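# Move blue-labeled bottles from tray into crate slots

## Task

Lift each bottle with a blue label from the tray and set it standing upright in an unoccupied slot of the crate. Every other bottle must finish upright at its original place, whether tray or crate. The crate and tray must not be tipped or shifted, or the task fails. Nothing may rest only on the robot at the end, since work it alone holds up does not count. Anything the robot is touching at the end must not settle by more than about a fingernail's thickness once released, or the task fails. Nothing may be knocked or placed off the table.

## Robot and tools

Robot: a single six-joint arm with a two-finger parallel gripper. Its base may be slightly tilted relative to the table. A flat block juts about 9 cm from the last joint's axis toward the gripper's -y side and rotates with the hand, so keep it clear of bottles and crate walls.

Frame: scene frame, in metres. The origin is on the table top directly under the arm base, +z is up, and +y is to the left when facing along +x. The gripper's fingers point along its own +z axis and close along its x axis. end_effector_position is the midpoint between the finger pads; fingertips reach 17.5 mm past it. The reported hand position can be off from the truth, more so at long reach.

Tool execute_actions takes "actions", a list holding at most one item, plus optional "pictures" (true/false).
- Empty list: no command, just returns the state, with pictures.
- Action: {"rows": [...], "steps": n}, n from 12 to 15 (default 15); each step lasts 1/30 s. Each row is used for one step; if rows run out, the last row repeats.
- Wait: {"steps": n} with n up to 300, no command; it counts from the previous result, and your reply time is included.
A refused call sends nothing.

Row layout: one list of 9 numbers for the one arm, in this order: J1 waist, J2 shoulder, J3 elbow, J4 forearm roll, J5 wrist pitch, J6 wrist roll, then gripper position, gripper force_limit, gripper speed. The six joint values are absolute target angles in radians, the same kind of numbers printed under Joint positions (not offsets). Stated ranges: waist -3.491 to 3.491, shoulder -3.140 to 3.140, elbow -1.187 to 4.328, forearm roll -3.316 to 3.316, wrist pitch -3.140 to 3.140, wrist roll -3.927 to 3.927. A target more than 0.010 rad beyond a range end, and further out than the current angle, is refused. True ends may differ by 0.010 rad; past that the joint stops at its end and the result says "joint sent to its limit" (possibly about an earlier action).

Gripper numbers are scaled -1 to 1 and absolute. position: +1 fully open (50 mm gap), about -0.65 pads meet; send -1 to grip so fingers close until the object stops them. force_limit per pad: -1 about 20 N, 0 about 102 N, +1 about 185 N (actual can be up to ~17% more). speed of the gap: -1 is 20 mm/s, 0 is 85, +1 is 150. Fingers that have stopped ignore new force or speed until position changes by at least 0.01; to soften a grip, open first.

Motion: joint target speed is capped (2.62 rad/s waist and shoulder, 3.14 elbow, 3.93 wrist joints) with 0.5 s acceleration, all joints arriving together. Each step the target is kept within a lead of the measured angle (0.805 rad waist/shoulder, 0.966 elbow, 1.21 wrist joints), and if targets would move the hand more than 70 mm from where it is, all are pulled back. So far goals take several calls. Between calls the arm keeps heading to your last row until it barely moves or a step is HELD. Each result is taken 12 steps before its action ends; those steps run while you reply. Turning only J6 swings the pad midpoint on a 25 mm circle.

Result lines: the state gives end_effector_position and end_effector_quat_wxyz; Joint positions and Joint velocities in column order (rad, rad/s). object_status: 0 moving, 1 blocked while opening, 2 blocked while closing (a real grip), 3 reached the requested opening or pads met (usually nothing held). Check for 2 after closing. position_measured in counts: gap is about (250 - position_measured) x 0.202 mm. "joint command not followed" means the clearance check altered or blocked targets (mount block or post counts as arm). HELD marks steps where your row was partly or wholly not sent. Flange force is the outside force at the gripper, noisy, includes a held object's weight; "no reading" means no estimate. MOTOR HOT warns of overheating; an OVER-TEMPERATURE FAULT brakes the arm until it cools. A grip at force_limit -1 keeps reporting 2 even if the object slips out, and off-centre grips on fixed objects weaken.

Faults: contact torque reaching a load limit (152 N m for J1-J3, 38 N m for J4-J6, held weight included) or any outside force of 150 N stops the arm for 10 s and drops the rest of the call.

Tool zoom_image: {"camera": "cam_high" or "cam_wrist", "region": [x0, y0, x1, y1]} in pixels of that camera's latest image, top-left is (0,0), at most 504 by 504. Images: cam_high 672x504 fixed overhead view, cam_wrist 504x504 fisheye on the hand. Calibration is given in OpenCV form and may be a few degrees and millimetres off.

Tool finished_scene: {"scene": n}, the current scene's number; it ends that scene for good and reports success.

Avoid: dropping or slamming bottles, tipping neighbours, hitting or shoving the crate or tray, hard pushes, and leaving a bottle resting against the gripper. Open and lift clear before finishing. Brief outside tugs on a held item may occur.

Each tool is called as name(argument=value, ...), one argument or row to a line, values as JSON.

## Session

execute_actions(
  actions=[],
)

Scene clock: 0.00 s of 6000.00 s.
end_effector_position=(+0.2481, -0.2794, +0.1989) position_measured=3 object_status=3 end_effector_quat_wxyz=(-0.125, +0.819, +0.541, +0.143)
Joint positions: [-1.055  1.211  0.255 -0.864 -1.808  1.088]
Joint velocities: [ 0.    -0.     0.001 -0.     0.001  0.001]
Flange force (N, the push that the arm receives, along the gripper's own x y z axes): no reading
camera_calibration (this result's frames):
cam_wrist: T_world_to_cam=[[0.349219, 0.862009, 0.367405, 0.0779806], [0.864985, -0.447332, 0.227366, -0.383751], [0.360344, 0.238399, -0.901842, 0.309415], [0, 0, 0, 1]] pos_world=[0.19321, -0.312648, 0.337645]

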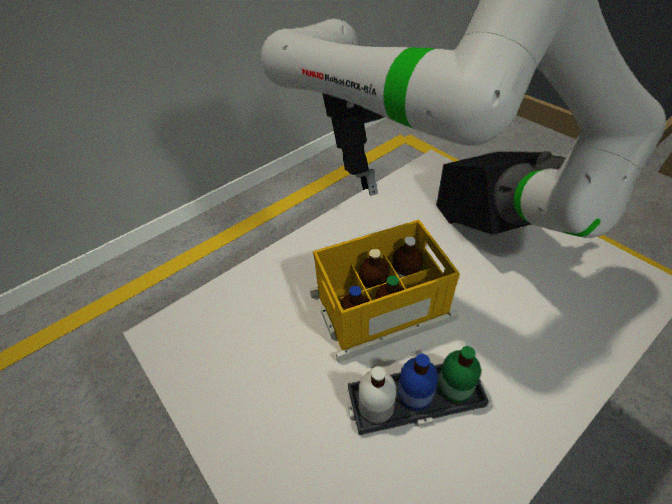

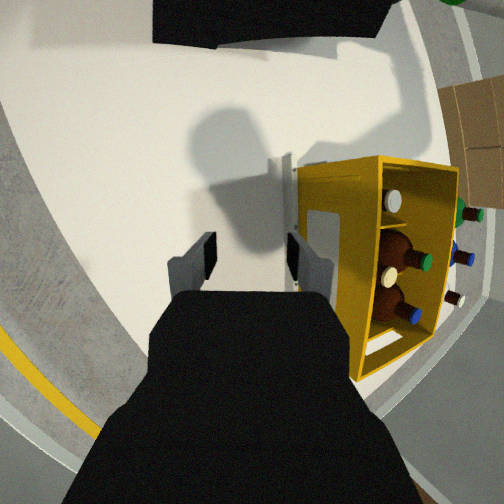

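zoom_image(
  camera="cam_high",
  region=[295, 210, 505, 445],
)

Region (295, 210, 505, 445) of cam_high's 672x504 image, scaled by 2.145, with more detail than that image has; it fills the left 450 columns of this view, and the rest is white.

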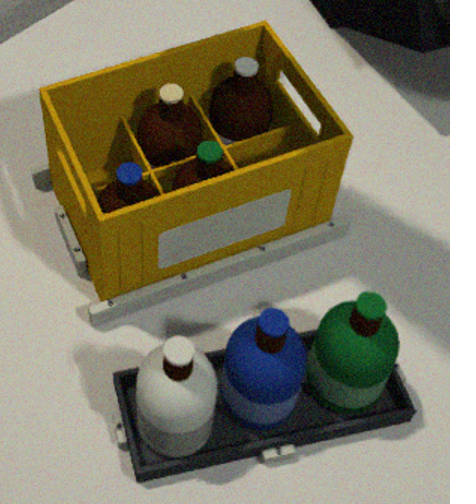

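zoom_image(
  camera="cam_high",
  region=[320, 130, 400, 210],
)

zoom_image(
  camera="cam_high",
  region=[345, 335, 495, 445],
)

Region (320, 130, 400, 210) of cam_high's 672x504 image, scaled by 6.300, with more detail than that image has.

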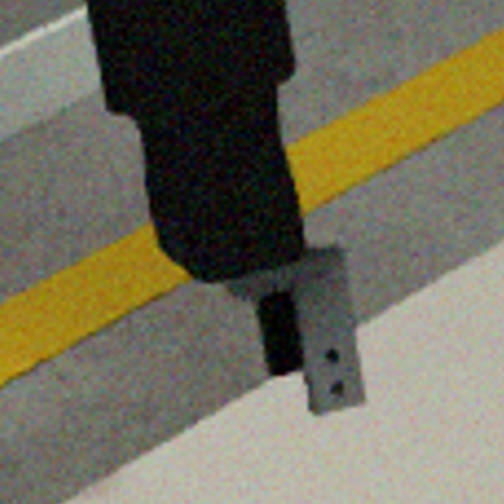

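Region (345, 335, 495, 445) of cam_high's 672x504 image, scaled by 3.360, with more detail than that image has; it fills the top 370 rows of this view, and the rest is white.

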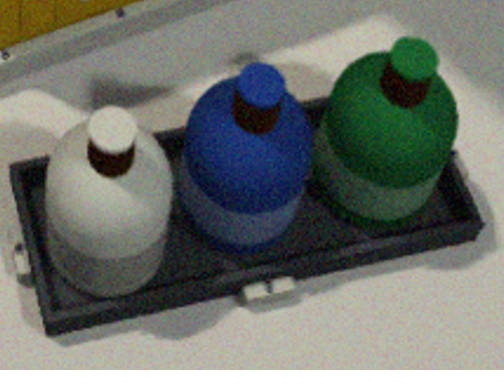

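execute_actions(
  actions=[
    {"rows": [[-0.5031,0.0376,-0.0028,-1.0137,-1.6526,0.8465,1,0,0]], "steps": 15},
  ],
)

execute_actions(
  actions=[
    {"steps": 50},
  ],
  pictures=true,
)

zoom_image(
  camera="cam_wrist",
  region=[150, 100, 400, 300],
)

Scene clock: 9.07 s of 6000.00 s.
end_effector_position=(+0.2516, -0.2774, +0.1994) position_measured=3 object_status=3 end_effector_quat_wxyz=(-0.125, +0.818, +0.543, +0.140)
Joint positions: [-1.049  1.202  0.252 -0.865 -1.807  1.085]
Joint velocities: [ 0.21  -0.307 -0.097 -0.063  0.064 -0.095]
Flange force (N, the push that the arm receives, along the gripper's own x y z axes): [-31.5 -20.6 -17.7]
Steps of this call (steps 1 to 90: nothing new was sent; then 5.97 s passed at rest; steps 91 to 93: the first 3 steps of this action). Readings (joint positions | what the end effector reports):
91: [-1.055 1.211 0.255 -0.864 -1.808 1.088] | position_measured=3 object_status=3
92: [-1.053 1.209 0.254 -0.864 -1.808 1.088] | position_measured=3 object_status=3
93: the state above

Scene clock: 10.73 s of 6000.00 s.
end_effector_position=(+0.5019, +0.1327, +0.2152) position_measured=3 object_status=3 end_effector_quat_wxyz=(-0.000, +0.574, +0.819, +0.001)
Joint positions: [-0.503  0.038 -0.003 -1.014 -1.653  0.846]
Joint velocities: [ 0.001 -0.    -0.001 -0.    -0.    -0.001]
Flange force (N, the push that the arm receives, along the gripper's own x y z axes): [1.9 -0.1 -2.2]
Kept back: nothing.
Steps of this call (steps 1 to 12: the last 12 steps of your previous action; steps 13 to 50: the robot went on to your last target). Readings (joint positions | what the end effector reports):
1: [-1.039 1.188 0.248 -0.868 -1.804 1.081] | position_measured=3 object_status=3
2: [-1.026 1.169 0.242 -0.871 -1.800 1.076] | position_measured=3 object_status=3
4: [-0.989 1.114 0.224 -0.882 -1.790 1.059] | position_measured=3 object_status=3
8: [-0.913 0.986 0.189 -0.902 -1.768 1.026] | position_measured=3 object_status=3
50: the state above
camera_calibration (this result's frames):
cam_wrist: T_world_to_cam=[[-0.366248, 0.930514, -0.00224508, 0.0576319], [0.890916, 0.351357, 0.28778, -0.554586], [0.268572, 0.103399, -0.957694, 0.210419], [0, 0, 0, 1]] pos_world=[0.458684, 0.119473, 0.361245]

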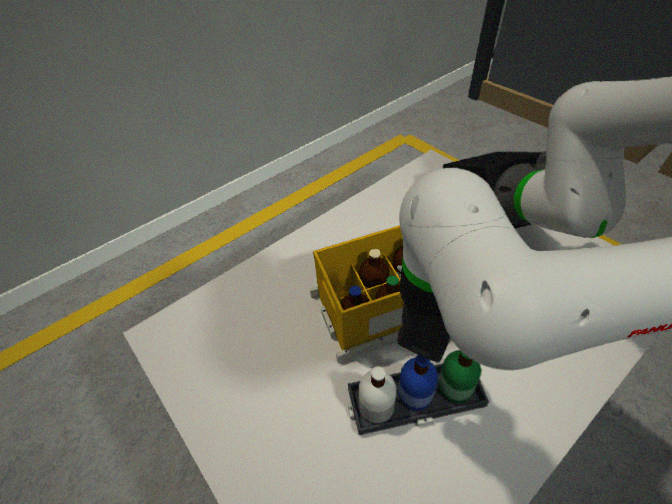

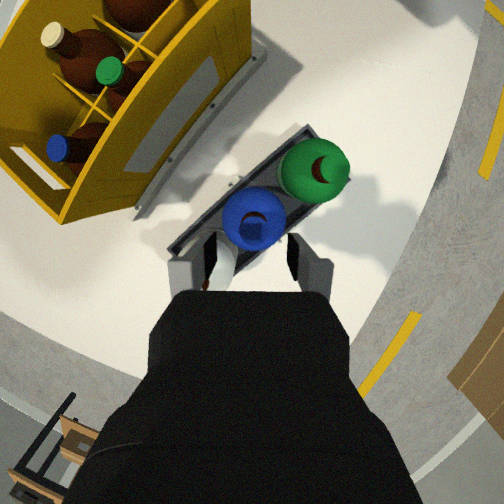

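Region (150, 100, 400, 300) of cam_wrist's 504x504 image, scaled by 2.016, with more detail than that image has; it fills the top 403 rows of this view, and the rest is white.

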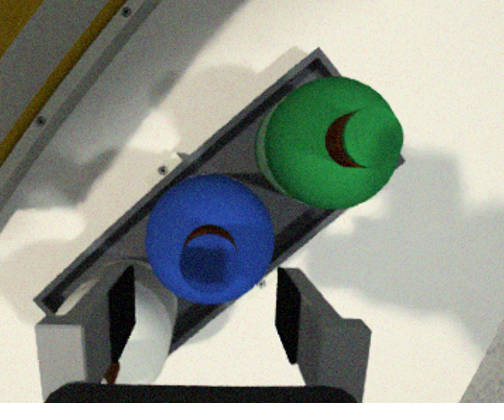

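zoom_image(
  camera="cam_wrist",
  region=[200, 130, 360, 280],
)

Region (200, 130, 360, 280) of cam_wrist's 504x504 image, scaled by 3.150, with more detail than that image has; it fills the top 472 rows of this view, and the rest is white.

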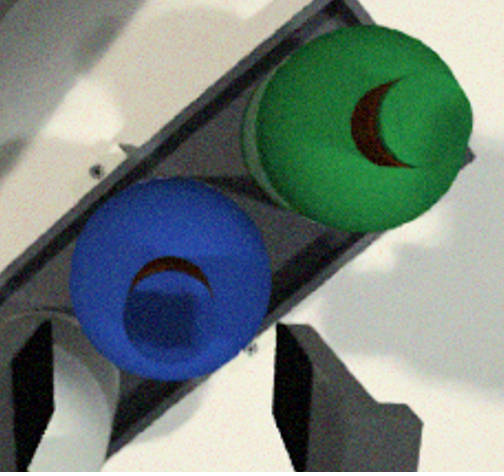

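execute_actions(
  actions=[
    {"rows": [[-0.4990,0.0370,-0.0063,-1.0140,-1.6476,0.8469,1,0,0],[-0.4900,0.0358,-0.0140,-1.0145,-1.6365,0.8477,1,0,0],[-0.4780,0.0342,-0.0243,-1.0153,-1.6218,0.8488,1,0,0],[-0.4660,0.0326,-0.0346,-1.0161,-1.6071,0.8499,1,0,0],[-0.4540,0.0309,-0.0448,-1.0168,-1.5924,0.8510,1,0,0],[-0.4430,0.0294,-0.0543,-1.0175,-1.5790,0.8520,1,0,0],[-0.4340,0.0282,-0.0620,-1.0181,-1.5679,0.8529,1,0,0],[-0.4294,0.0276,-0.0659,-1.0184,-1.5623,0.8533,1,0,0]], "steps": 12},
  ],
)

execute_actions(
  actions=[
    {"steps": 14},
  ],
  pictures=true,
)

zoom_image(
  camera="cam_wrist",
  region=[200, 120, 380, 290],
)

Scene clock: 13.53 s of 6000.00 s.
end_effector_position=(+0.5019, +0.1328, +0.2153) position_measured=3 object_status=3 end_effector_quat_wxyz=(-0.000, +0.574, +0.819, +0.001)
Joint positions: [-0.503  0.038 -0.003 -1.014 -1.653  0.846]
Joint velocities: [ 0.002  0.001 -0.    -0.    -0.    -0.001]
Flange force (N, the push that the arm receives, along the gripper's own x y z axes): [2.4 0.6 -3.2]
Kept back: the last 12 steps of this action.
Steps of this call (steps 1 to 15: the robot went on to your last target; steps 16 to 84: nothing new was sent). Readings (joint positions | what the end effector reports):
1: [-0.503 0.038 -0.003 -1.014 -1.653 0.846] | position_measured=3 object_status=3
2: [-0.503 0.038 -0.003 -1.014 -1.653 0.846] | position_measured=3 object_status=3
4: [-0.503 0.038 -0.003 -1.014 -1.653 0.846] | position_measured=3 object_status=3
8: [-0.503 0.038 -0.003 -1.014 -1.653 0.846] | position_measured=3 object_status=3
84: the state above

Scene clock: 14.00 s of 6000.00 s.
end_effector_position=(+0.4977, +0.1325, +0.1754) position_measured=3 object_status=3 end_effector_quat_wxyz=(-0.000, +0.573, +0.819, +0.001)
Joint positions: [-0.429  0.028 -0.066 -1.019 -1.562  0.853]
Joint velocities: [ 0.001 -0.    -0.002  0.001  0.001 -0.001]
Flange force (N, the push that the arm receives, along the gripper's own x y z axes): [1.2 2.2 -2.6]
Kept back: nothing.
Steps of this call (steps 1 to 12: the last 12 steps of your previous action; steps 13 to 14: the robot went on to your last target). Readings (joint positions | what the end effector reports):
1: [-0.503 0.038 -0.003 -1.014 -1.653 0.846] | position_measured=3 object_status=3
2: [-0.501 0.037 -0.004 -1.014 -1.651 0.846] | position_measured=3 object_status=3
4: [-0.489 0.036 -0.015 -1.015 -1.635 0.848] | position_measured=3 object_status=3
8: [-0.446 0.030 -0.051 -1.017 -1.583 0.852] | position_measured=3 object_status=3
14: the state above
camera_calibration (this result's frames):
cam_wrist: T_world_to_cam=[[-0.366802, 0.930297, -0.00210614, 0.0565422], [0.890713, 0.351846, 0.287811, -0.539335], [0.268491, 0.103694, -0.957685, 0.173362], [0, 0, 0, 1]] pos_world=[0.454587, 0.119186, 0.321372]

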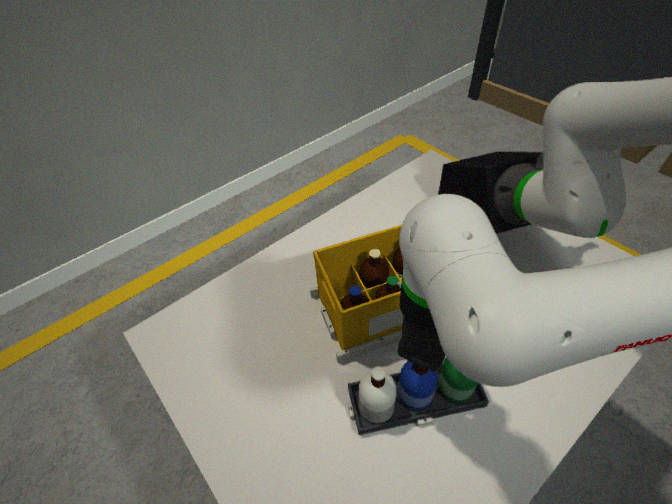

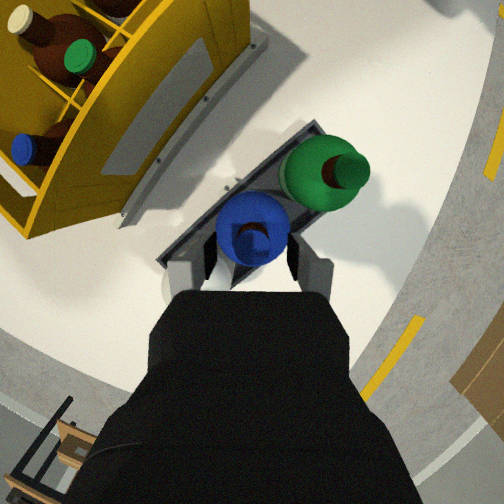

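Region (200, 120, 380, 290) of cam_wrist's 504x504 image, scaled by 2.800, with more detail than that image has.

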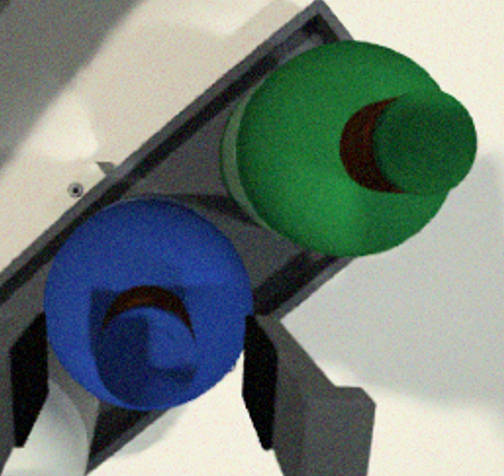

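execute_actions(
  actions=[
    {"rows": [[-0.4250,0.0278,-0.0685,-1.0189,-1.5571,0.8533,1,0,0],[-0.4170,0.0281,-0.0732,-1.0197,-1.5477,0.8534,1,0,0],[-0.4080,0.0284,-0.0785,-1.0207,-1.5371,0.8535,1,0,0],[-0.4000,0.0287,-0.0832,-1.0215,-1.5277,0.8536,1,0,0],[-0.3944,0.0289,-0.0865,-1.0221,-1.5211,0.8537,1,0,0],[-0.3944,0.0289,-0.0865,-1.0221,-1.5211,0.8537,-1,0.4,0]], "steps": 12},
  ],
)

execute_actions(
  actions=[
    {"steps": 24},
  ],
  pictures=true,
)

zoom_image(
  camera="cam_wrist",
  region=[180, 120, 400, 300],
)

Scene clock: 15.47 s of 6000.00 s.
end_effector_position=(+0.4977, +0.1324, +0.1753) position_measured=3 object_status=3 end_effector_quat_wxyz=(-0.000, +0.573, +0.819, +0.001)
Joint positions: [-0.429  0.028 -0.066 -1.018 -1.562  0.853]
Joint velocities: [-0.     0.001 -0.001  0.002 -0.001  0.001]
Flange force (N, the push that the arm receives, along the gripper's own x y z axes): [2.2 0.4 -1.3]
Kept back: the last 12 steps of this action.
Steps of this call (steps 1 to 30: the robot went on to your last target; steps 31 to 44: nothing new was sent). Readings (joint positions | what the end effector reports):
1: [-0.429 0.028 -0.066 -1.019 -1.562 0.853] | position_measured=3 object_status=3
2: [-0.429 0.028 -0.066 -1.019 -1.562 0.853] | position_measured=3 object_status=3
4: [-0.429 0.028 -0.066 -1.019 -1.562 0.853] | position_measured=3 object_status=3
8: [-0.429 0.028 -0.066 -1.018 -1.562 0.853] | position_measured=3 object_status=3
44: the state above

Scene clock: 16.27 s of 6000.00 s.
end_effector_position=(+0.4977, +0.1325, +0.1573) position_measured=133 object_status=2 end_effector_quat_wxyz=(-0.000, +0.573, +0.819, +0.001)
Joint positions: [-0.394  0.029 -0.086 -1.022 -1.521  0.854]
Joint velocities: [-0.     0.     0.     0.     0.    -0.001]
Flange force (N, the push that the arm receives, along the gripper's own x y z axes): [0.7 0.7 -1.6]
Kept back: nothing.
Steps of this call (steps 1 to 12: the last 12 steps of your previous action; steps 13 to 24: the robot went on to your last target). Readings (joint positions | what the end effector reports):
1: [-0.429 0.028 -0.066 -1.018 -1.562 0.853] | position_measured=3 object_status=3
2: [-0.427 0.028 -0.067 -1.018 -1.560 0.853] | position_measured=3 object_status=3
4: [-0.416 0.028 -0.074 -1.020 -1.546 0.853] | position_measured=3 object_status=3
8: [-0.394 0.029 -0.086 -1.022 -1.521 0.854] | position_measured=35 object_status=0
24: the state above
camera_calibration (this result's frames):
cam_wrist: T_world_to_cam=[[-0.366688, 0.930342, -0.0021229, 0.0563754], [0.890757, 0.351743, 0.287801, -0.534144], [0.2685, 0.103642, -0.957688, 0.156072], [0, 0, 0, 1]] pos_world=[0.454559, 0.119257, 0.303315]

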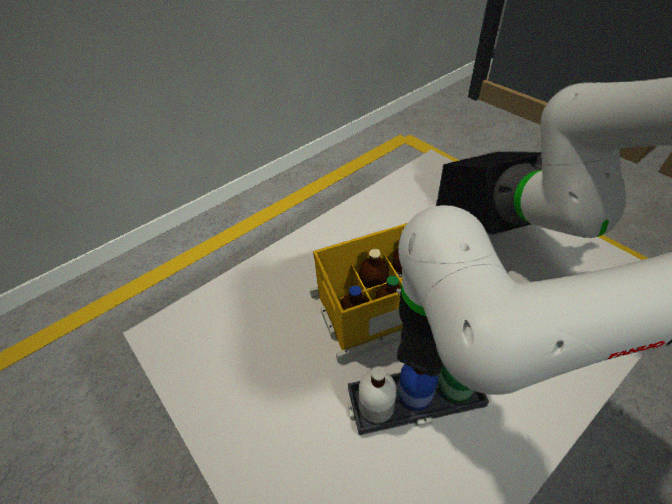

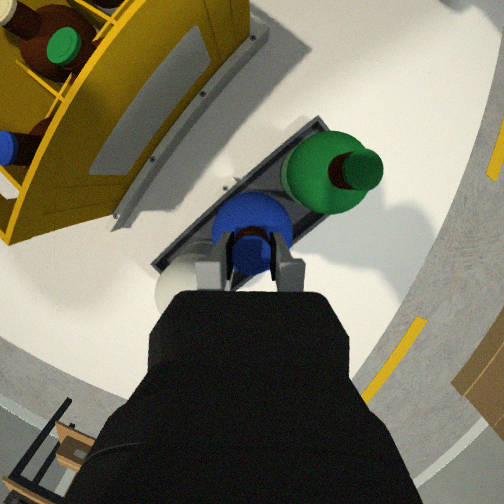

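Region (180, 120, 400, 300) of cam_wrist's 504x504 image, scaled by 2.291, with more detail than that image has; it fills the top 412 rows of this view, and the rest is white.

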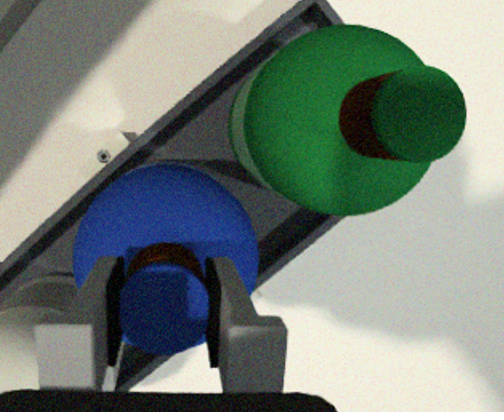

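execute_actions(
  actions=[
    {"rows": [[-0.3948,0.0289,-0.0863,-1.0221,-1.5216,0.8537,-1,0.4,0],[-0.3969,0.0288,-0.0851,-1.0218,-1.5241,0.8537,-1,0.4,0],[-0.4026,0.0285,-0.0819,-1.0212,-1.5307,0.8536,-1,0.4,0],[-0.4122,0.0280,-0.0763,-1.0201,-1.5420,0.8536,-1,0.4,0],[-0.4263,0.0276,-0.0678,-1.0187,-1.5587,0.8534,-1,0.4,0],[-0.4453,0.0275,-0.0560,-1.0169,-1.5810,0.8531,-1,0.4,0],[-0.4684,0.0280,-0.0407,-1.0152,-1.6083,0.8527,-1,0.4,0],[-0.4950,0.0296,-0.0220,-1.0136,-1.6398,0.8520,-1,0.4,0],[-0.5243,0.0325,0.0,-1.0125,-1.6747,0.8511,-1,0.4,0],[-0.5557,0.0371,0.0253,-1.0119,-1.7122,0.8500,-1,0.4,0],[-0.5877,0.0433,0.0529,-1.0121,-1.7506,0.8486,-1,0.4,0],[-0.6194,0.0511,0.0822,-1.0131,-1.7888,0.8470,-1,0.4,0],[-0.6498,0.0601,0.1122,-1.0149,-1.8257,0.8452,-1,0.4,0],[-0.6778,0.0698,0.1415,-1.0171,-1.8598,0.8433,-1,0.4,0],[-0.7027,0.0795,0.1688,-1.0197,-1.8902,0.8415,-1,0.4,0]], "steps": 15},
  ],
)

execute_actions(
  actions=[
    {"rows": [[-0.7248,0.0889,0.1922,-1.0216,-1.9162,0.8416,-1,0.4,0],[-0.7439,0.0976,0.2102,-1.0225,-1.9371,0.8438,-1,0.4,0],[-0.7599,0.1048,0.2215,-1.0218,-1.9523,0.8493,-1,0.4,0],[-0.7732,0.1108,0.2256,-1.0191,-1.9618,0.8585,-1,0.4,0],[-0.7849,0.1154,0.2229,-1.0144,-1.9666,0.8718,-1,0.4,0],[-0.7956,0.1191,0.2141,-1.0075,-1.9677,0.8891,-1,0.4,0],[-0.8057,0.1222,0.2000,-0.9989,-1.9655,0.9103,-1,0.4,0],[-0.8175,0.1258,0.1836,-0.9888,-1.9629,0.9349,-1,0.4,0],[-0.8307,0.1298,0.1653,-0.9775,-1.9600,0.9626,-1,0.4,0],[-0.8452,0.1342,0.1452,-0.9651,-1.9569,0.9929,-1,0.4,0],[-0.8606,0.1388,0.1238,-0.9520,-1.9536,1.0251,-1,0.4,0],[-0.8767,0.1437,0.1014,-0.9382,-1.9501,1.0588,-1,0.4,0],[-0.8931,0.1487,0.0787,-0.9242,-1.9465,1.0931,-1,0.4,0],[-0.9095,0.1537,0.0559,-0.9102,-1.9429,1.1274,-1,0.4,0],[-0.9256,0.1586,0.0335,-0.8964,-1.9394,1.1611,-1,0.4,0]], "steps": 15},
  ],
)

execute_actions(
  actions=[
    {"rows": [[-0.9410,0.1632,0.0121,-0.8833,-1.9361,1.1933,-1,0.4,0],[-0.9555,0.1676,-0.0080,-0.8709,-1.9330,1.2236,-1,0.4,0],[-0.9687,0.1716,-0.0263,-0.8596,-1.9301,1.2513,-1,0.4,0],[-0.9805,0.1752,-0.0427,-0.8495,-1.9275,1.2759,-1,0.4,0],[-0.9906,0.1783,-0.0568,-0.8409,-1.9253,1.2971,-1,0.4,0],[-0.9990,0.1808,-0.0684,-0.8337,-1.9235,1.3146,-1,0.4,0],[-1.0056,0.1828,-0.0775,-0.8281,-1.9221,1.3284,-1,0.4,0],[-1.0104,0.1843,-0.0841,-0.8240,-1.9210,1.3384,-1,0.4,0],[-1.0135,0.1852,-0.0885,-0.8213,-1.9204,1.3450,-1,0.4,0],[-1.0153,0.1858,-0.0910,-0.8198,-1.9200,1.3487,-1,0.4,0],[-1.0161,0.1860,-0.0921,-0.8191,-1.9198,1.3504,-1,0.4,0]], "steps": 12},
  ],
)

execute_actions(
  actions=[
    {"steps": 18},
  ],
  pictures=true,
)

zoom_image(
  camera="cam_wrist",
  region=[90, 90, 340, 300],
)

zoom_image(
  camera="cam_high",
  region=[310, 170, 480, 340],
)

Scene clock: 22.93 s of 6000.00 s.
end_effector_position=(+0.4977, +0.1325, +0.1577) position_measured=133 object_status=2 end_effector_quat_wxyz=(-0.000, +0.573, +0.819, +0.001)
Joint positions: [-0.395  0.029 -0.086 -1.022 -1.522  0.854]
Joint velocities: [-0.052 -0.001  0.029  0.004 -0.072  0.   ]
Flange force (N, the push that the arm receives, along the gripper's own x y z axes): [2.4 4.3 6.4]
Steps of this call (steps 1 to 15: the robot went on to your last target; steps 16 to 90: nothing new was sent; then 3.57 s passed at rest; steps 91 to 93: the first 3 steps of this action). Readings (joint positions | what the end effector reports):
91: [-0.394 0.029 -0.087 -1.022 -1.521 0.854] | position_measured=133 object_status=2
92: [-0.394 0.029 -0.087 -1.022 -1.521 0.854] | position_measured=133 object_status=2
93: the state above

Scene clock: 23.43 s of 6000.00 s.
end_effector_position=(+0.4986, +0.1326, +0.3116) position_measured=133 object_status=2 end_effector_quat_wxyz=(+0.001, +0.573, +0.820, -0.000)
Joint positions: [-0.683  0.072  0.15  -1.016 -1.866  0.843]
Joint velocities: [-0.742  0.307  0.741 -0.058 -0.868 -0.01 ]
Flange force (N, the push that the arm receives, along the gripper's own x y z axes): [1.1 -1.9 -0.2]
Steps of this call (steps 1 to 12: the last 12 steps of your previous action; steps 13 to 15: the first 3 steps of this action). Readings (joint positions | what the end effector reports):
13: [-0.631 0.052 0.097 -1.013 -1.803 0.846] | position_measured=133 object_status=2
14: [-0.657 0.062 0.124 -1.015 -1.835 0.844] | position_measured=133 object_status=2
15: the state above

Scene clock: 23.83 s of 6000.00 s.
end_effector_position=(+0.4318, +0.0595, +0.3658) position_measured=133 object_status=2 end_effector_quat_wxyz=(+0.006, +0.575, +0.818, -0.004)
Joint positions: [-0.876  0.144  0.103 -0.939 -1.95   1.058]
Joint velocities: [-0.45   0.137 -0.643  0.382  0.101  0.933]
Flange force (N, the push that the arm receives, along the gripper's own x y z axes): [-5.0 7.4 4.7]
Kept back: the last 12 steps of this action.
Steps of this call (steps 1 to 12: the last 12 steps of your previous action). Readings (joint positions | what the end effector reports):
1: [-0.707 0.082 0.173 -1.018 -1.894 0.843] | position_measured=133 object_status=2
2: [-0.730 0.092 0.193 -1.020 -1.918 0.844] | position_measured=133 object_status=2
4: [-0.768 0.108 0.217 -1.018 -1.952 0.854] | position_measured=133 object_status=2
8: [-0.819 0.126 0.192 -0.988 -1.963 0.939] | position_measured=133 object_status=2
12: the state above

Scene clock: 24.43 s of 6000.00 s.
end_effector_position=(+0.3269, -0.0029, +0.3600) position_measured=133 object_status=2 end_effector_quat_wxyz=(-0.000, +0.573, +0.819, +0.001)
Joint positions: [-1.016  0.186 -0.092 -0.819 -1.92   1.35 ]
Joint velocities: [-0.    -0.001 -0.001 -0.001 -0.001  0.001]
Flange force (N, the push that the arm receives, along the gripper's own x y z axes): [-0.3 1.9 1.7]
Kept back: nothing.
Steps of this call (steps 1 to 12: the last 12 steps of your previous action; steps 13 to 18: the robot went on to your last target). Readings (joint positions | what the end effector reports):
1: [-0.892 0.148 0.081 -0.925 -1.947 1.090] | position_measured=133 object_status=2
2: [-0.907 0.153 0.060 -0.912 -1.944 1.122] | position_measured=133 object_status=2
4: [-0.938 0.162 0.017 -0.886 -1.937 1.186] | position_measured=133 object_status=2
8: [-0.990 0.178 -0.056 -0.841 -1.926 1.295] | position_measured=133 object_status=2
18: the state above
camera_calibration (this result's frames):
cam_wrist: T_world_to_cam=[[-0.366583, 0.930383, -0.00217606, 0.120182], [0.890818, 0.351667, 0.287705, -0.392634], [0.268441, 0.103529, -0.957717, 0.410147], [0, 0, 0, 1]] pos_world=[0.283722, -0.0162014, 0.506029]

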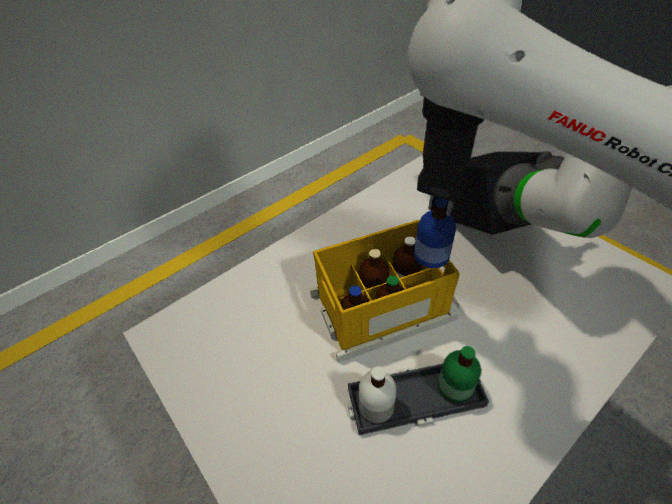

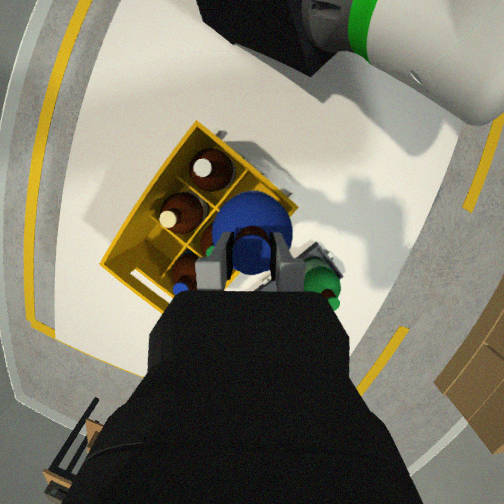

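Region (90, 90, 340, 300) of cam_wrist's 504x504 image, scaled by 2.016, with more detail than that image has; it fills the top 423 rows of this view, and the rest is white.

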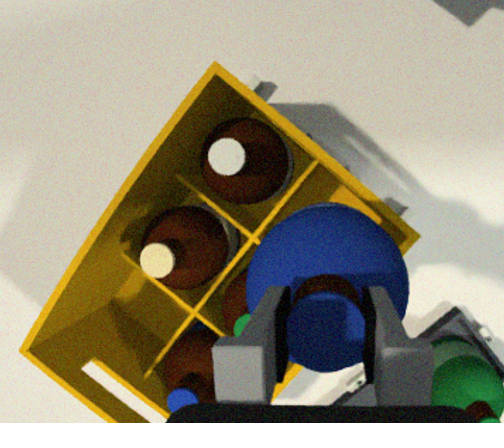

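Region (310, 170, 480, 340) of cam_high's 672x504 image, scaled by 2.965, with more detail than that image has.

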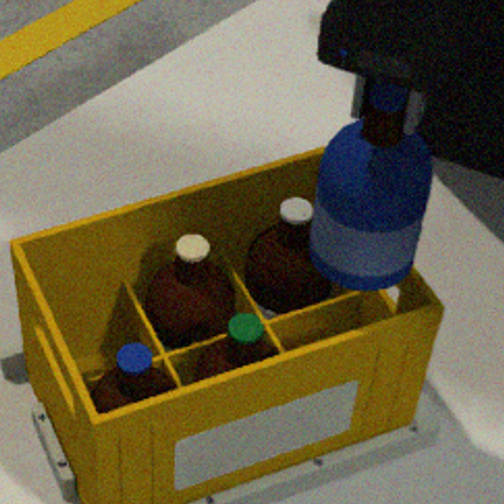

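execute_actions(
  actions=[
    {"rows": [[-1.0157,0.1859,-0.0926,-0.8192,-1.9193,1.3505,-1,0.4,0],[-1.0135,0.1851,-0.0957,-0.8198,-1.9162,1.3508,-1,0.4,0],[-1.0085,0.1833,-0.1034,-0.8213,-1.9091,1.3515,-1,0.4,0],[-1.0002,0.1803,-0.1156,-0.8237,-1.8975,1.3528,-1,0.4,0],[-0.9891,0.1763,-0.1319,-0.8270,-1.8818,1.3545,-1,0.4,0],[-0.9757,0.1715,-0.1512,-0.8309,-1.8630,1.3565,-1,0.4,0],[-0.9613,0.1664,-0.1718,-0.8351,-1.8427,1.3587,-1,0.4,0],[-0.9468,0.1612,-0.1920,-0.8393,-1.8223,1.3608,-1,0.4,0],[-0.9334,0.1564,-0.2103,-0.8432,-1.8035,1.3628,-1,0.4,0],[-0.9223,0.1524,-0.2254,-0.8465,-1.7878,1.3645,-1,0.4,0],[-0.9140,0.1494,-0.2364,-0.8489,-1.7762,1.3658,-1,0.4,0],[-0.9090,0.1476,-0.2429,-0.8504,-1.7691,1.3665,-1,0.4,0],[-0.9068,0.1468,-0.2460,-0.8510,-1.7660,1.3668,-1,0.4,0],[-0.9064,0.1467,-0.2465,-0.8511,-1.7655,1.3669,-1,0.4,0]], "steps": 14},
  ],
)

execute_actions(
  actions=[
    {"steps": 17},
  ],
  pictures=true,
)

zoom_image(
  camera="cam_wrist",
  region=[130, 90, 340, 290],
)

zoom_image(
  camera="cam_high",
  region=[350, 200, 480, 330],
)

Scene clock: 27.23 s of 6000.00 s.
end_effector_position=(+0.3267, -0.0029, +0.3599) position_measured=133 object_status=2 end_effector_quat_wxyz=(-0.000, +0.574, +0.819, +0.001)
Joint positions: [-1.016  0.186 -0.092 -0.819 -1.92   1.35 ]
Joint velocities: [-0.001 -0.001 -0.022 -0.    -0.     0.003]
Flange force (N, the push that the arm receives, along the gripper's own x y z axes): [-1.4 4.4 0.3]
Steps of this call (steps 1 to 15: the robot went on to your last target; steps 16 to 82: nothing new was sent; steps 83 to 84: the first 2 steps of this action). Readings (joint positions | what the end effector reports):
83: [-1.016 0.186 -0.092 -0.819 -1.920 1.350] | position_measured=133 object_status=2
84: the state above

Scene clock: 27.80 s of 6000.00 s.
end_effector_position=(+0.3251, -0.0069, +0.2850) position_measured=133 object_status=2 end_effector_quat_wxyz=(-0.000, +0.573, +0.819, +0.001)
Joint positions: [-0.907  0.147 -0.246 -0.851 -1.766  1.367]
Joint velocities: [-0.001 -0.    -0.001 -0.001  0.001  0.001]
Flange force (N, the push that the arm receives, along the gripper's own x y z axes): [2.9 2.2 5.1]
Kept back: nothing.
Steps of this call (steps 1 to 12: the last 12 steps of your previous action; steps 13 to 17: the robot went on to your last target). Readings (joint positions | what the end effector reports):
1: [-1.015 0.186 -0.094 -0.819 -1.918 1.351] | position_measured=133 object_status=2
2: [-1.012 0.185 -0.099 -0.820 -1.914 1.351] | position_measured=133 object_status=2
4: [-1.000 0.180 -0.116 -0.824 -1.897 1.353] | position_measured=133 object_status=2
8: [-0.955 0.164 -0.181 -0.837 -1.834 1.360] | position_measured=133 object_status=2
17: the state above
camera_calibration (this result's frames):
cam_wrist: T_world_to_cam=[[-0.366743, 0.930319, -0.00251159, 0.123192], [0.890652, 0.351884, 0.287952, -0.368065], [0.268771, 0.103368, -0.957641, 0.33908], [0, 0, 0, 1]] pos_world=[0.281863, -0.0201413, 0.431012]

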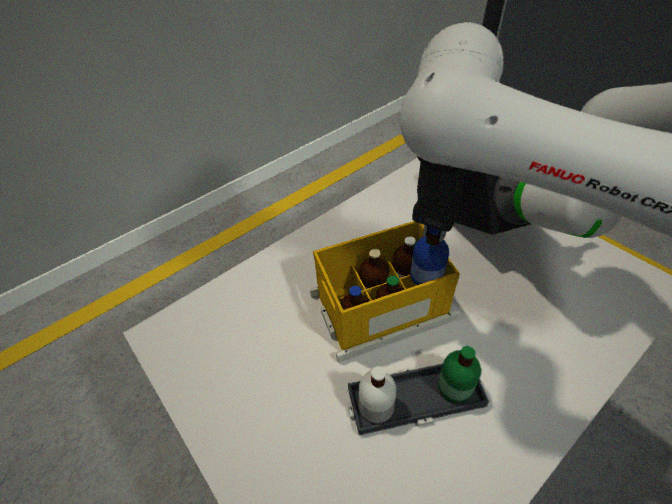

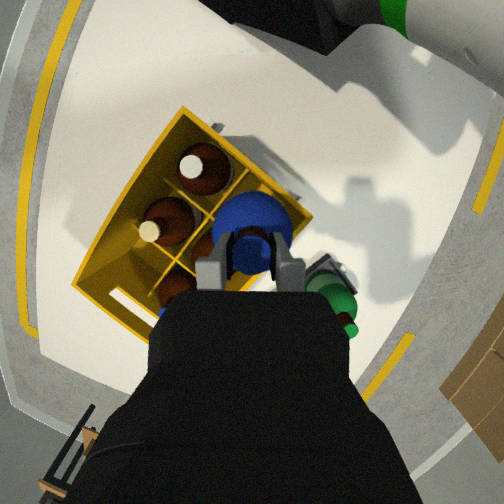

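Region (130, 90, 340, 290) of cam_wrist's 504x504 image, scaled by 2.400, with more detail than that image has; it fills the top 480 rows of this view, and the rest is white.

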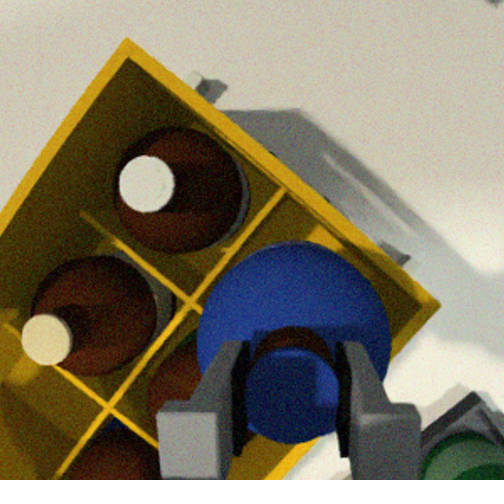

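Region (350, 200, 480, 330) of cam_high's 672x504 image, scaled by 3.877, with more detail than that image has.

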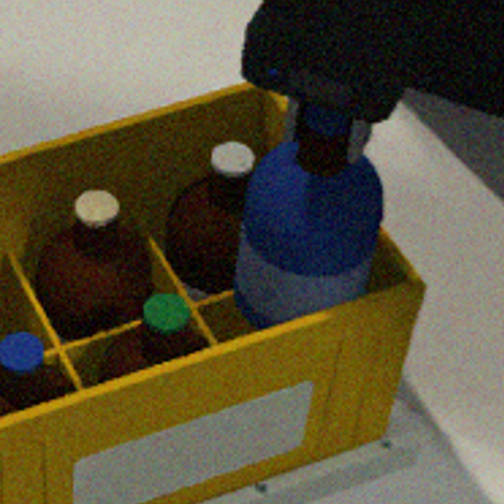

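execute_actions(
  actions=[
    {"rows": [[-0.9068,0.1464,-0.2476,-0.8508,-1.7652,1.3677,-1,0.4,0],[-0.9072,0.1458,-0.2503,-0.8503,-1.7643,1.3695,-1,0.4,0],[-0.9066,0.1447,-0.2547,-0.8502,-1.7617,1.3716,-1,0.4,0],[-0.9042,0.1432,-0.2611,-0.8507,-1.7570,1.3740,-1,0.4,0],[-0.8996,0.1415,-0.2686,-0.8522,-1.7500,1.3755,-1,0.4,0],[-0.8921,0.1395,-0.2776,-0.8551,-1.7402,1.3765,-1,0.4,0],[-0.8825,0.1374,-0.2878,-0.8590,-1.7283,1.3771,-1,0.4,0],[-0.8710,0.1352,-0.2998,-0.8638,-1.7140,1.3779,-1,0.4,0],[-0.8578,0.1329,-0.3131,-0.8694,-1.6978,1.3788,-1,0.4,0],[-0.8432,0.1308,-0.3273,-0.8758,-1.6800,1.3798,-1,0.4,0],[-0.8275,0.1289,-0.3419,-0.8828,-1.6610,1.3808,-1,0.4,0],[-0.8111,0.1274,-0.3565,-0.8903,-1.6414,1.3819,-1,0.4,0]], "steps": 12},
  ],
)

execute_actions(
  actions=[
    {"rows": [[-0.7944,0.1264,-0.3707,-0.8981,-1.6218,1.3831,-1,0.4,0],[-0.7780,0.1258,-0.3840,-0.9060,-1.6026,1.3842,-1,0.4,0],[-0.7623,0.1256,-0.3963,-0.9138,-1.5843,1.3852,-1,0.4,0],[-0.7478,0.1257,-0.4071,-0.9210,-1.5676,1.3862,-1,0.4,0],[-0.7347,0.1261,-0.4165,-0.9276,-1.5528,1.3871,-1,0.4,0],[-0.7238,0.1266,-0.4241,-0.9333,-1.5403,1.3878,-1,0.4,0],[-0.7146,0.1272,-0.4303,-0.9381,-1.5300,1.3884,-1,0.4,0],[-0.7081,0.1276,-0.4346,-0.9415,-1.5226,1.3889,-1,0.4,0],[-0.7034,0.1280,-0.4376,-0.9440,-1.5174,1.3892,-1,0.4,0],[-0.7010,0.1282,-0.4392,-0.9453,-1.5147,1.3893,-1,0.4,0],[-0.6998,0.1283,-0.4400,-0.9459,-1.5133,1.3894,-1,0.4,0]], "steps": 12},
  ],
)

execute_actions(
  actions=[
    {"steps": 17},
  ],
)

Scene clock: 33.30 s of 6000.00 s.
end_effector_position=(+0.3250, -0.0069, +0.2849) position_measured=133 object_status=2 end_effector_quat_wxyz=(-0.000, +0.573, +0.819, +0.001)
Joint positions: [-0.906  0.147 -0.246 -0.851 -1.765  1.367]
Joint velocities: [-0.     0.001  0.     0.    -0.     0.001]
Flange force (N, the push that the arm receives, along the gripper's own x y z axes): [-0.2 1.1 3.0]
Kept back: the last 12 steps of this action.
Steps of this call (steps 1 to 15: the robot went on to your last target; steps 16 to 90: nothing new was sent; then 2.50 s passed at rest). Readings (joint positions | what the end effector reports):
1: [-0.906 0.147 -0.246 -0.851 -1.766 1.367] | position_measured=133 object_status=2
2: [-0.906 0.147 -0.246 -0.851 -1.766 1.367] | position_measured=133 object_status=2
4: [-0.906 0.147 -0.246 -0.851 -1.766 1.367] | position_measured=133 object_status=2
8: [-0.906 0.147 -0.246 -0.851 -1.765 1.367] | position_measured=133 object_status=2
90: the state above

Scene clock: 33.70 s of 6000.00 s.
end_effector_position=(+0.3208, -0.0075, +0.2463) position_measured=133 object_status=2 end_effector_quat_wxyz=(-0.000, +0.573, +0.820, +0.001)
Joint positions: [-0.848  0.132 -0.322 -0.874 -1.686  1.379]
Joint velocities: [ 0.393 -0.053 -0.376 -0.172  0.474  0.027]
Flange force (N, the push that the arm receives, along the gripper's own x y z axes): [4.8 -1.7 -0.3]
Kept back: the last 12 steps of this action.
Steps of this call (steps 1 to 12: the last 12 steps of your previous action). Readings (joint positions | what the end effector reports):
1: [-0.906 0.147 -0.247 -0.851 -1.765 1.367] | position_measured=133 object_status=2
2: [-0.906 0.147 -0.247 -0.851 -1.765 1.367] | position_measured=133 object_status=2
4: [-0.906 0.145 -0.252 -0.851 -1.763 1.370] | position_measured=133 object_status=2
8: [-0.891 0.139 -0.279 -0.855 -1.739 1.376] | position_measured=133 object_status=2
12: the state above

Scene clock: 34.27 s of 6000.00 s.
end_effector_position=(+0.3207, -0.0074, +0.1660) position_measured=133 object_status=2 end_effector_quat_wxyz=(+0.000, +0.573, +0.819, +0.001)
Joint positions: [-0.7    0.128 -0.44  -0.946 -1.513  1.389]
Joint velocities: [ 0.002  0.002 -0.     0.002 -0.001  0.   ]
Flange force (N, the push that the arm receives, along the gripper's own x y z axes): [2.2 3.0 4.1]
Kept back: nothing.
Steps of this call (steps 1 to 12: the last 12 steps of your previous action; steps 13 to 17: the robot went on to your last target). Readings (joint positions | what the end effector reports):
1: [-0.834 0.130 -0.335 -0.880 -1.669 1.380] | position_measured=133 object_status=2
2: [-0.819 0.128 -0.349 -0.887 -1.651 1.381] | position_measured=133 object_status=2
4: [-0.789 0.127 -0.375 -0.901 -1.615 1.383] | position_measured=133 object_status=2
8: [-0.731 0.126 -0.419 -0.930 -1.548 1.387] | position_measured=133 object_status=2
17: the state above

execute_actions(
  actions=[
    {"rows": [[-0.6978,0.1285,-0.4412,-0.9470,-1.5111,1.3895,-1,0.4,0],[-0.6959,0.1287,-0.4425,-0.9480,-1.5089,1.3897,-1,0.4,0],[-0.6939,0.1289,-0.4437,-0.9491,-1.5067,1.3898,-1,0.4,0],[-0.6929,0.1290,-0.4443,-0.9496,-1.5056,1.3899,-1,0.4,0]], "steps": 12},
  ],
)

execute_actions(
  actions=[
    {"steps": 10},
  ],
)

Scene clock: 34.80 s of 6000.00 s.
end_effector_position=(+0.3206, -0.0073, +0.1660) position_measured=133 object_status=2 end_effector_quat_wxyz=(+0.000, +0.573, +0.819, +0.001)
Joint positions: [-0.7    0.128 -0.44  -0.946 -1.513  1.389]
Joint velocities: [ 0.001  0.001 -0.     0.001  0.     0.   ]
Flange force (N, the push that the arm receives, along the gripper's own x y z axes): [1.3 1.1 4.2]
Kept back: the last 12 steps of this action.
Steps of this call (steps 1 to 15: the robot went on to your last target; step 16: nothing new was sent). Readings (joint positions | what the end effector reports):
1: [-0.700 0.128 -0.440 -0.946 -1.513 1.389] | position_measured=133 object_status=2
2: [-0.700 0.128 -0.440 -0.946 -1.513 1.389] | position_measured=133 object_status=2
4: [-0.700 0.128 -0.440 -0.946 -1.513 1.389] | position_measured=133 object_status=2
8: [-0.700 0.128 -0.440 -0.946 -1.513 1.389] | position_measured=133 object_status=2
16: the state above

Scene clock: 35.20 s of 6000.00 s.
end_effector_position=(+0.3206, -0.0073, +0.1625) position_measured=133 object_status=2 end_effector_quat_wxyz=(+0.000, +0.573, +0.819, +0.001)
Joint positions: [-0.693  0.129 -0.444 -0.95  -1.506  1.39 ]
Joint velocities: [ 0.     0.002 -0.002 -0.002  0.001 -0.002]
Flange force (N, the push that the arm receives, along the gripper's own x y z axes): [2.3 2.3 3.6]
Kept back: nothing.
Steps of this call (steps 1 to 12: the last 12 steps of your previous action). Readings (joint positions | what the end effector reports):
1: [-0.700 0.128 -0.440 -0.946 -1.513 1.389] | position_measured=133 object_status=2
2: [-0.699 0.128 -0.441 -0.946 -1.512 1.389] | position_measured=133 object_status=2
4: [-0.695 0.129 -0.443 -0.949 -1.508 1.390] | position_measured=133 object_status=2
8: [-0.693 0.129 -0.444 -0.950 -1.506 1.390] | position_measured=133 object_status=2
12: the state above

execute_actions(
  actions=[
    {"rows": [[-0.6909,0.1292,-0.4455,-0.9507,-1.5034,1.3900,-1,0.4,0],[-0.6890,0.1293,-0.4468,-0.9517,-1.5012,1.3901,-1,0.4,0],[-0.6875,0.1295,-0.4477,-0.9525,-1.4996,1.3902,-1,0.4,0]], "steps": 12},
  ],
)

execute_actions(
  actions=[
    {"steps": 10},
  ],
)

Scene clock: 35.53 s of 6000.00 s.
end_effector_position=(+0.3206, -0.0073, +0.1625) position_measured=133 object_status=2 end_effector_quat_wxyz=(+0.000, +0.573, +0.819, +0.001)
Joint positions: [-0.693  0.129 -0.444 -0.95  -1.506  1.39 ]
Joint velocities: [ 0.    -0.    -0.001  0.     0.001 -0.   ]
Flange force (N, the push that the arm receives, along the gripper's own x y z axes): [2.3 0.7 3.7]
Kept back: the last 12 steps of this action.
Steps of this call (steps 1 to 10: the robot went on to your last target). Readings (joint positions | what the end effector reports):
1: [-0.693 0.129 -0.444 -0.950 -1.506 1.390] | position_measured=133 object_status=2
2: [-0.693 0.129 -0.444 -0.950 -1.506 1.390] | position_measured=133 object_status=2
4: [-0.693 0.129 -0.444 -0.950 -1.506 1.390] | position_measured=133 object_status=2
8: [-0.693 0.129 -0.444 -0.950 -1.506 1.390] | position_measured=133 object_status=2
10: the state above

Scene clock: 35.93 s of 6000.00 s.
end_effector_position=(+0.3206, -0.0073, +0.1598) position_measured=133 object_status=2 end_effector_quat_wxyz=(+0.000, +0.573, +0.819, +0.001)
Joint positions: [-0.688  0.129 -0.448 -0.952 -1.5    1.39 ]
Joint velocities: [ 0.001 -0.001 -0.    -0.     0.     0.002]
Flange force (N, the push that the arm receives, along the gripper's own x y z axes): [5.0 6.6 -52.2]
Kept back: nothing.
Steps of this call (steps 1 to 12: the last 12 steps of your previous action). Readings (joint positions | what the end effector reports):
1: [-0.693 0.129 -0.444 -0.950 -1.506 1.390] | position_measured=133 object_status=2
2: [-0.692 0.129 -0.445 -0.950 -1.504 1.390] | position_measured=133 object_status=2
4: [-0.688 0.129 -0.447 -0.952 -1.500 1.390] | position_measured=133 object_status=2
8: [-0.688 0.129 -0.448 -0.952 -1.500 1.390] | position_measured=133 object_status=2
12: the state above

execute_actions(
  actions=[
    {"rows": [[-0.6905,0.1292,-0.4458,-0.9509,-1.5030,1.39,-1,0.4,0],[-0.6905,0.1292,-0.4458,-0.9509,-1.5030,1.39,0.55,0.4,0.5],[-0.6905,0.1292,-0.4458,-0.9509,-1.5030,1.39,0.55,0.4,0.5],[-0.6905,0.1292,-0.4458,-0.9509,-1.5030,1.39,0.55,0.4,0.5],[-0.6905,0.1292,-0.4458,-0.9509,-1.5030,1.39,0.55,0.4,0.5],[-0.6939,0.1289,-0.4437,-0.9491,-1.5067,1.3898,0.55,0.4,0.5],[-0.7034,0.1280,-0.4376,-0.9440,-1.5174,1.3892,0.55,0.4,0.5],[-0.7146,0.1272,-0.4303,-0.9381,-1.5300,1.3884,0.55,0.4,0.5],[-0.7347,0.1261,-0.4165,-0.9276,-1.5528,1.3871,0.55,0.4,0.5],[-0.7478,0.1257,-0.4071,-0.9210,-1.5676,1.3862,0.55,0.4,0.5],[-0.7623,0.1256,-0.3963,-0.9138,-1.5843,1.3852,0.55,0.4,0.5],[-0.7780,0.1258,-0.3840,-0.9060,-1.6026,1.3842,0.55,0.4,0.5]], "steps": 12},
  ],
)

execute_actions(
  actions=[
    {"steps": 18},
  ],
  pictures=true,
)

Scene clock: 36.87 s of 6000.00 s.
end_effector_position=(+0.3206, -0.0073, +0.1598) position_measured=133 object_status=2 end_effector_quat_wxyz=(+0.000, +0.573, +0.819, +0.001)
Joint positions: [-0.688  0.13  -0.448 -0.952 -1.5    1.39 ]
Joint velocities: [0.    0.002 0.    0.    0.001 0.   ]
Flange force (N, the push that the arm receives, along the gripper's own x y z axes): [6.8 7.6 -55.7]
Kept back: the last 12 steps of this action.
Steps of this call (steps 1 to 15: the robot went on to your last target; steps 16 to 28: nothing new was sent). Readings (joint positions | what the end effector reports):
1: [-0.688 0.129 -0.448 -0.952 -1.500 1.390] | position_measured=133 object_status=2
2: [-0.688 0.129 -0.448 -0.952 -1.500 1.390] | position_measured=133 object_status=2
4: [-0.688 0.129 -0.448 -0.952 -1.500 1.390] | position_measured=133 object_status=2
8: [-0.688 0.129 -0.448 -0.952 -1.500 1.390] | position_measured=133 object_status=2
28: the state above

Scene clock: 37.47 s of 6000.00 s.
end_effector_position=(+0.3208, -0.0076, +0.2071) position_measured=70 object_status=3 end_effector_quat_wxyz=(-0.000, +0.573, +0.820, +0.001)
Joint positions: [-0.778  0.126 -0.384 -0.906 -1.603  1.384]
Joint velocities: [ 0.001 -0.    -0.001  0.    -0.001  0.001]
Flange force (N, the push that the arm receives, along the gripper's own x y z axes): [0.8 2.0 -1.6]
Kept back: nothing.
Steps of this call (steps 1 to 12: the last 12 steps of your previous action; steps 13 to 18: the robot went on to your last target). Readings (joint positions | what the end effector reports):
1: [-0.688 0.129 -0.448 -0.952 -1.500 1.390] | position_measured=133 object_status=2
2: [-0.688 0.130 -0.447 -0.952 -1.500 1.390] | position_measured=128 object_status=0
4: [-0.690 0.130 -0.446 -0.952 -1.502 1.390] | position_measured=90 object_status=0
8: [-0.697 0.129 -0.442 -0.948 -1.510 1.390] | position_measured=70 object_status=0
18: the state above
camera_calibration (this result's frames):
cam_wrist: T_world_to_cam=[[-0.368091, 0.929788, -0.00191677, 0.122363], [0.890074, 0.352963, 0.28842, -0.341518], [0.268846, 0.104459, -0.957502, 0.265606], [0, 0, 0, 1]] pos_world=[0.27761, -0.0209736, 0.353053]

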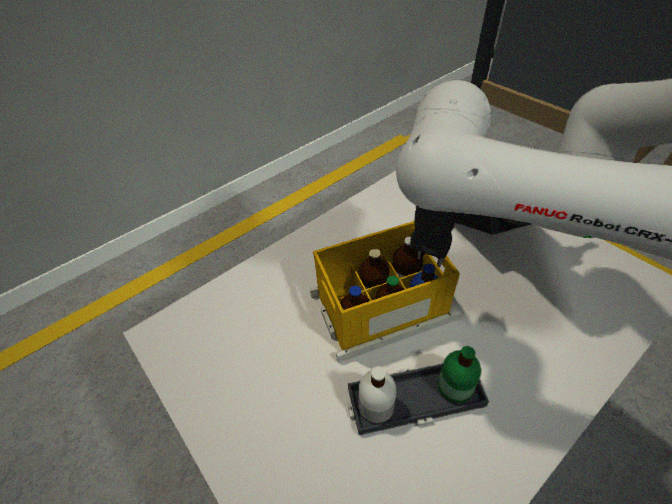

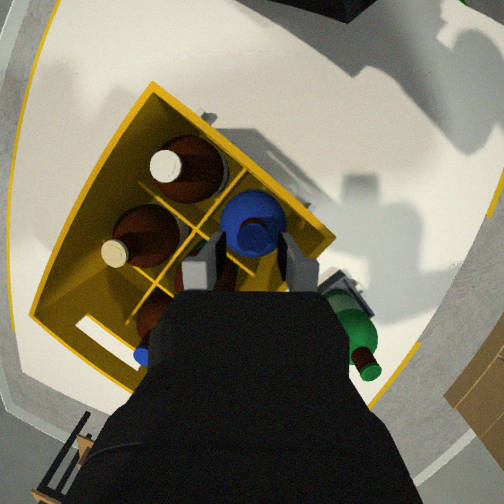

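finished_scene(
  scene=2,
)

The scene is finished: the task was done.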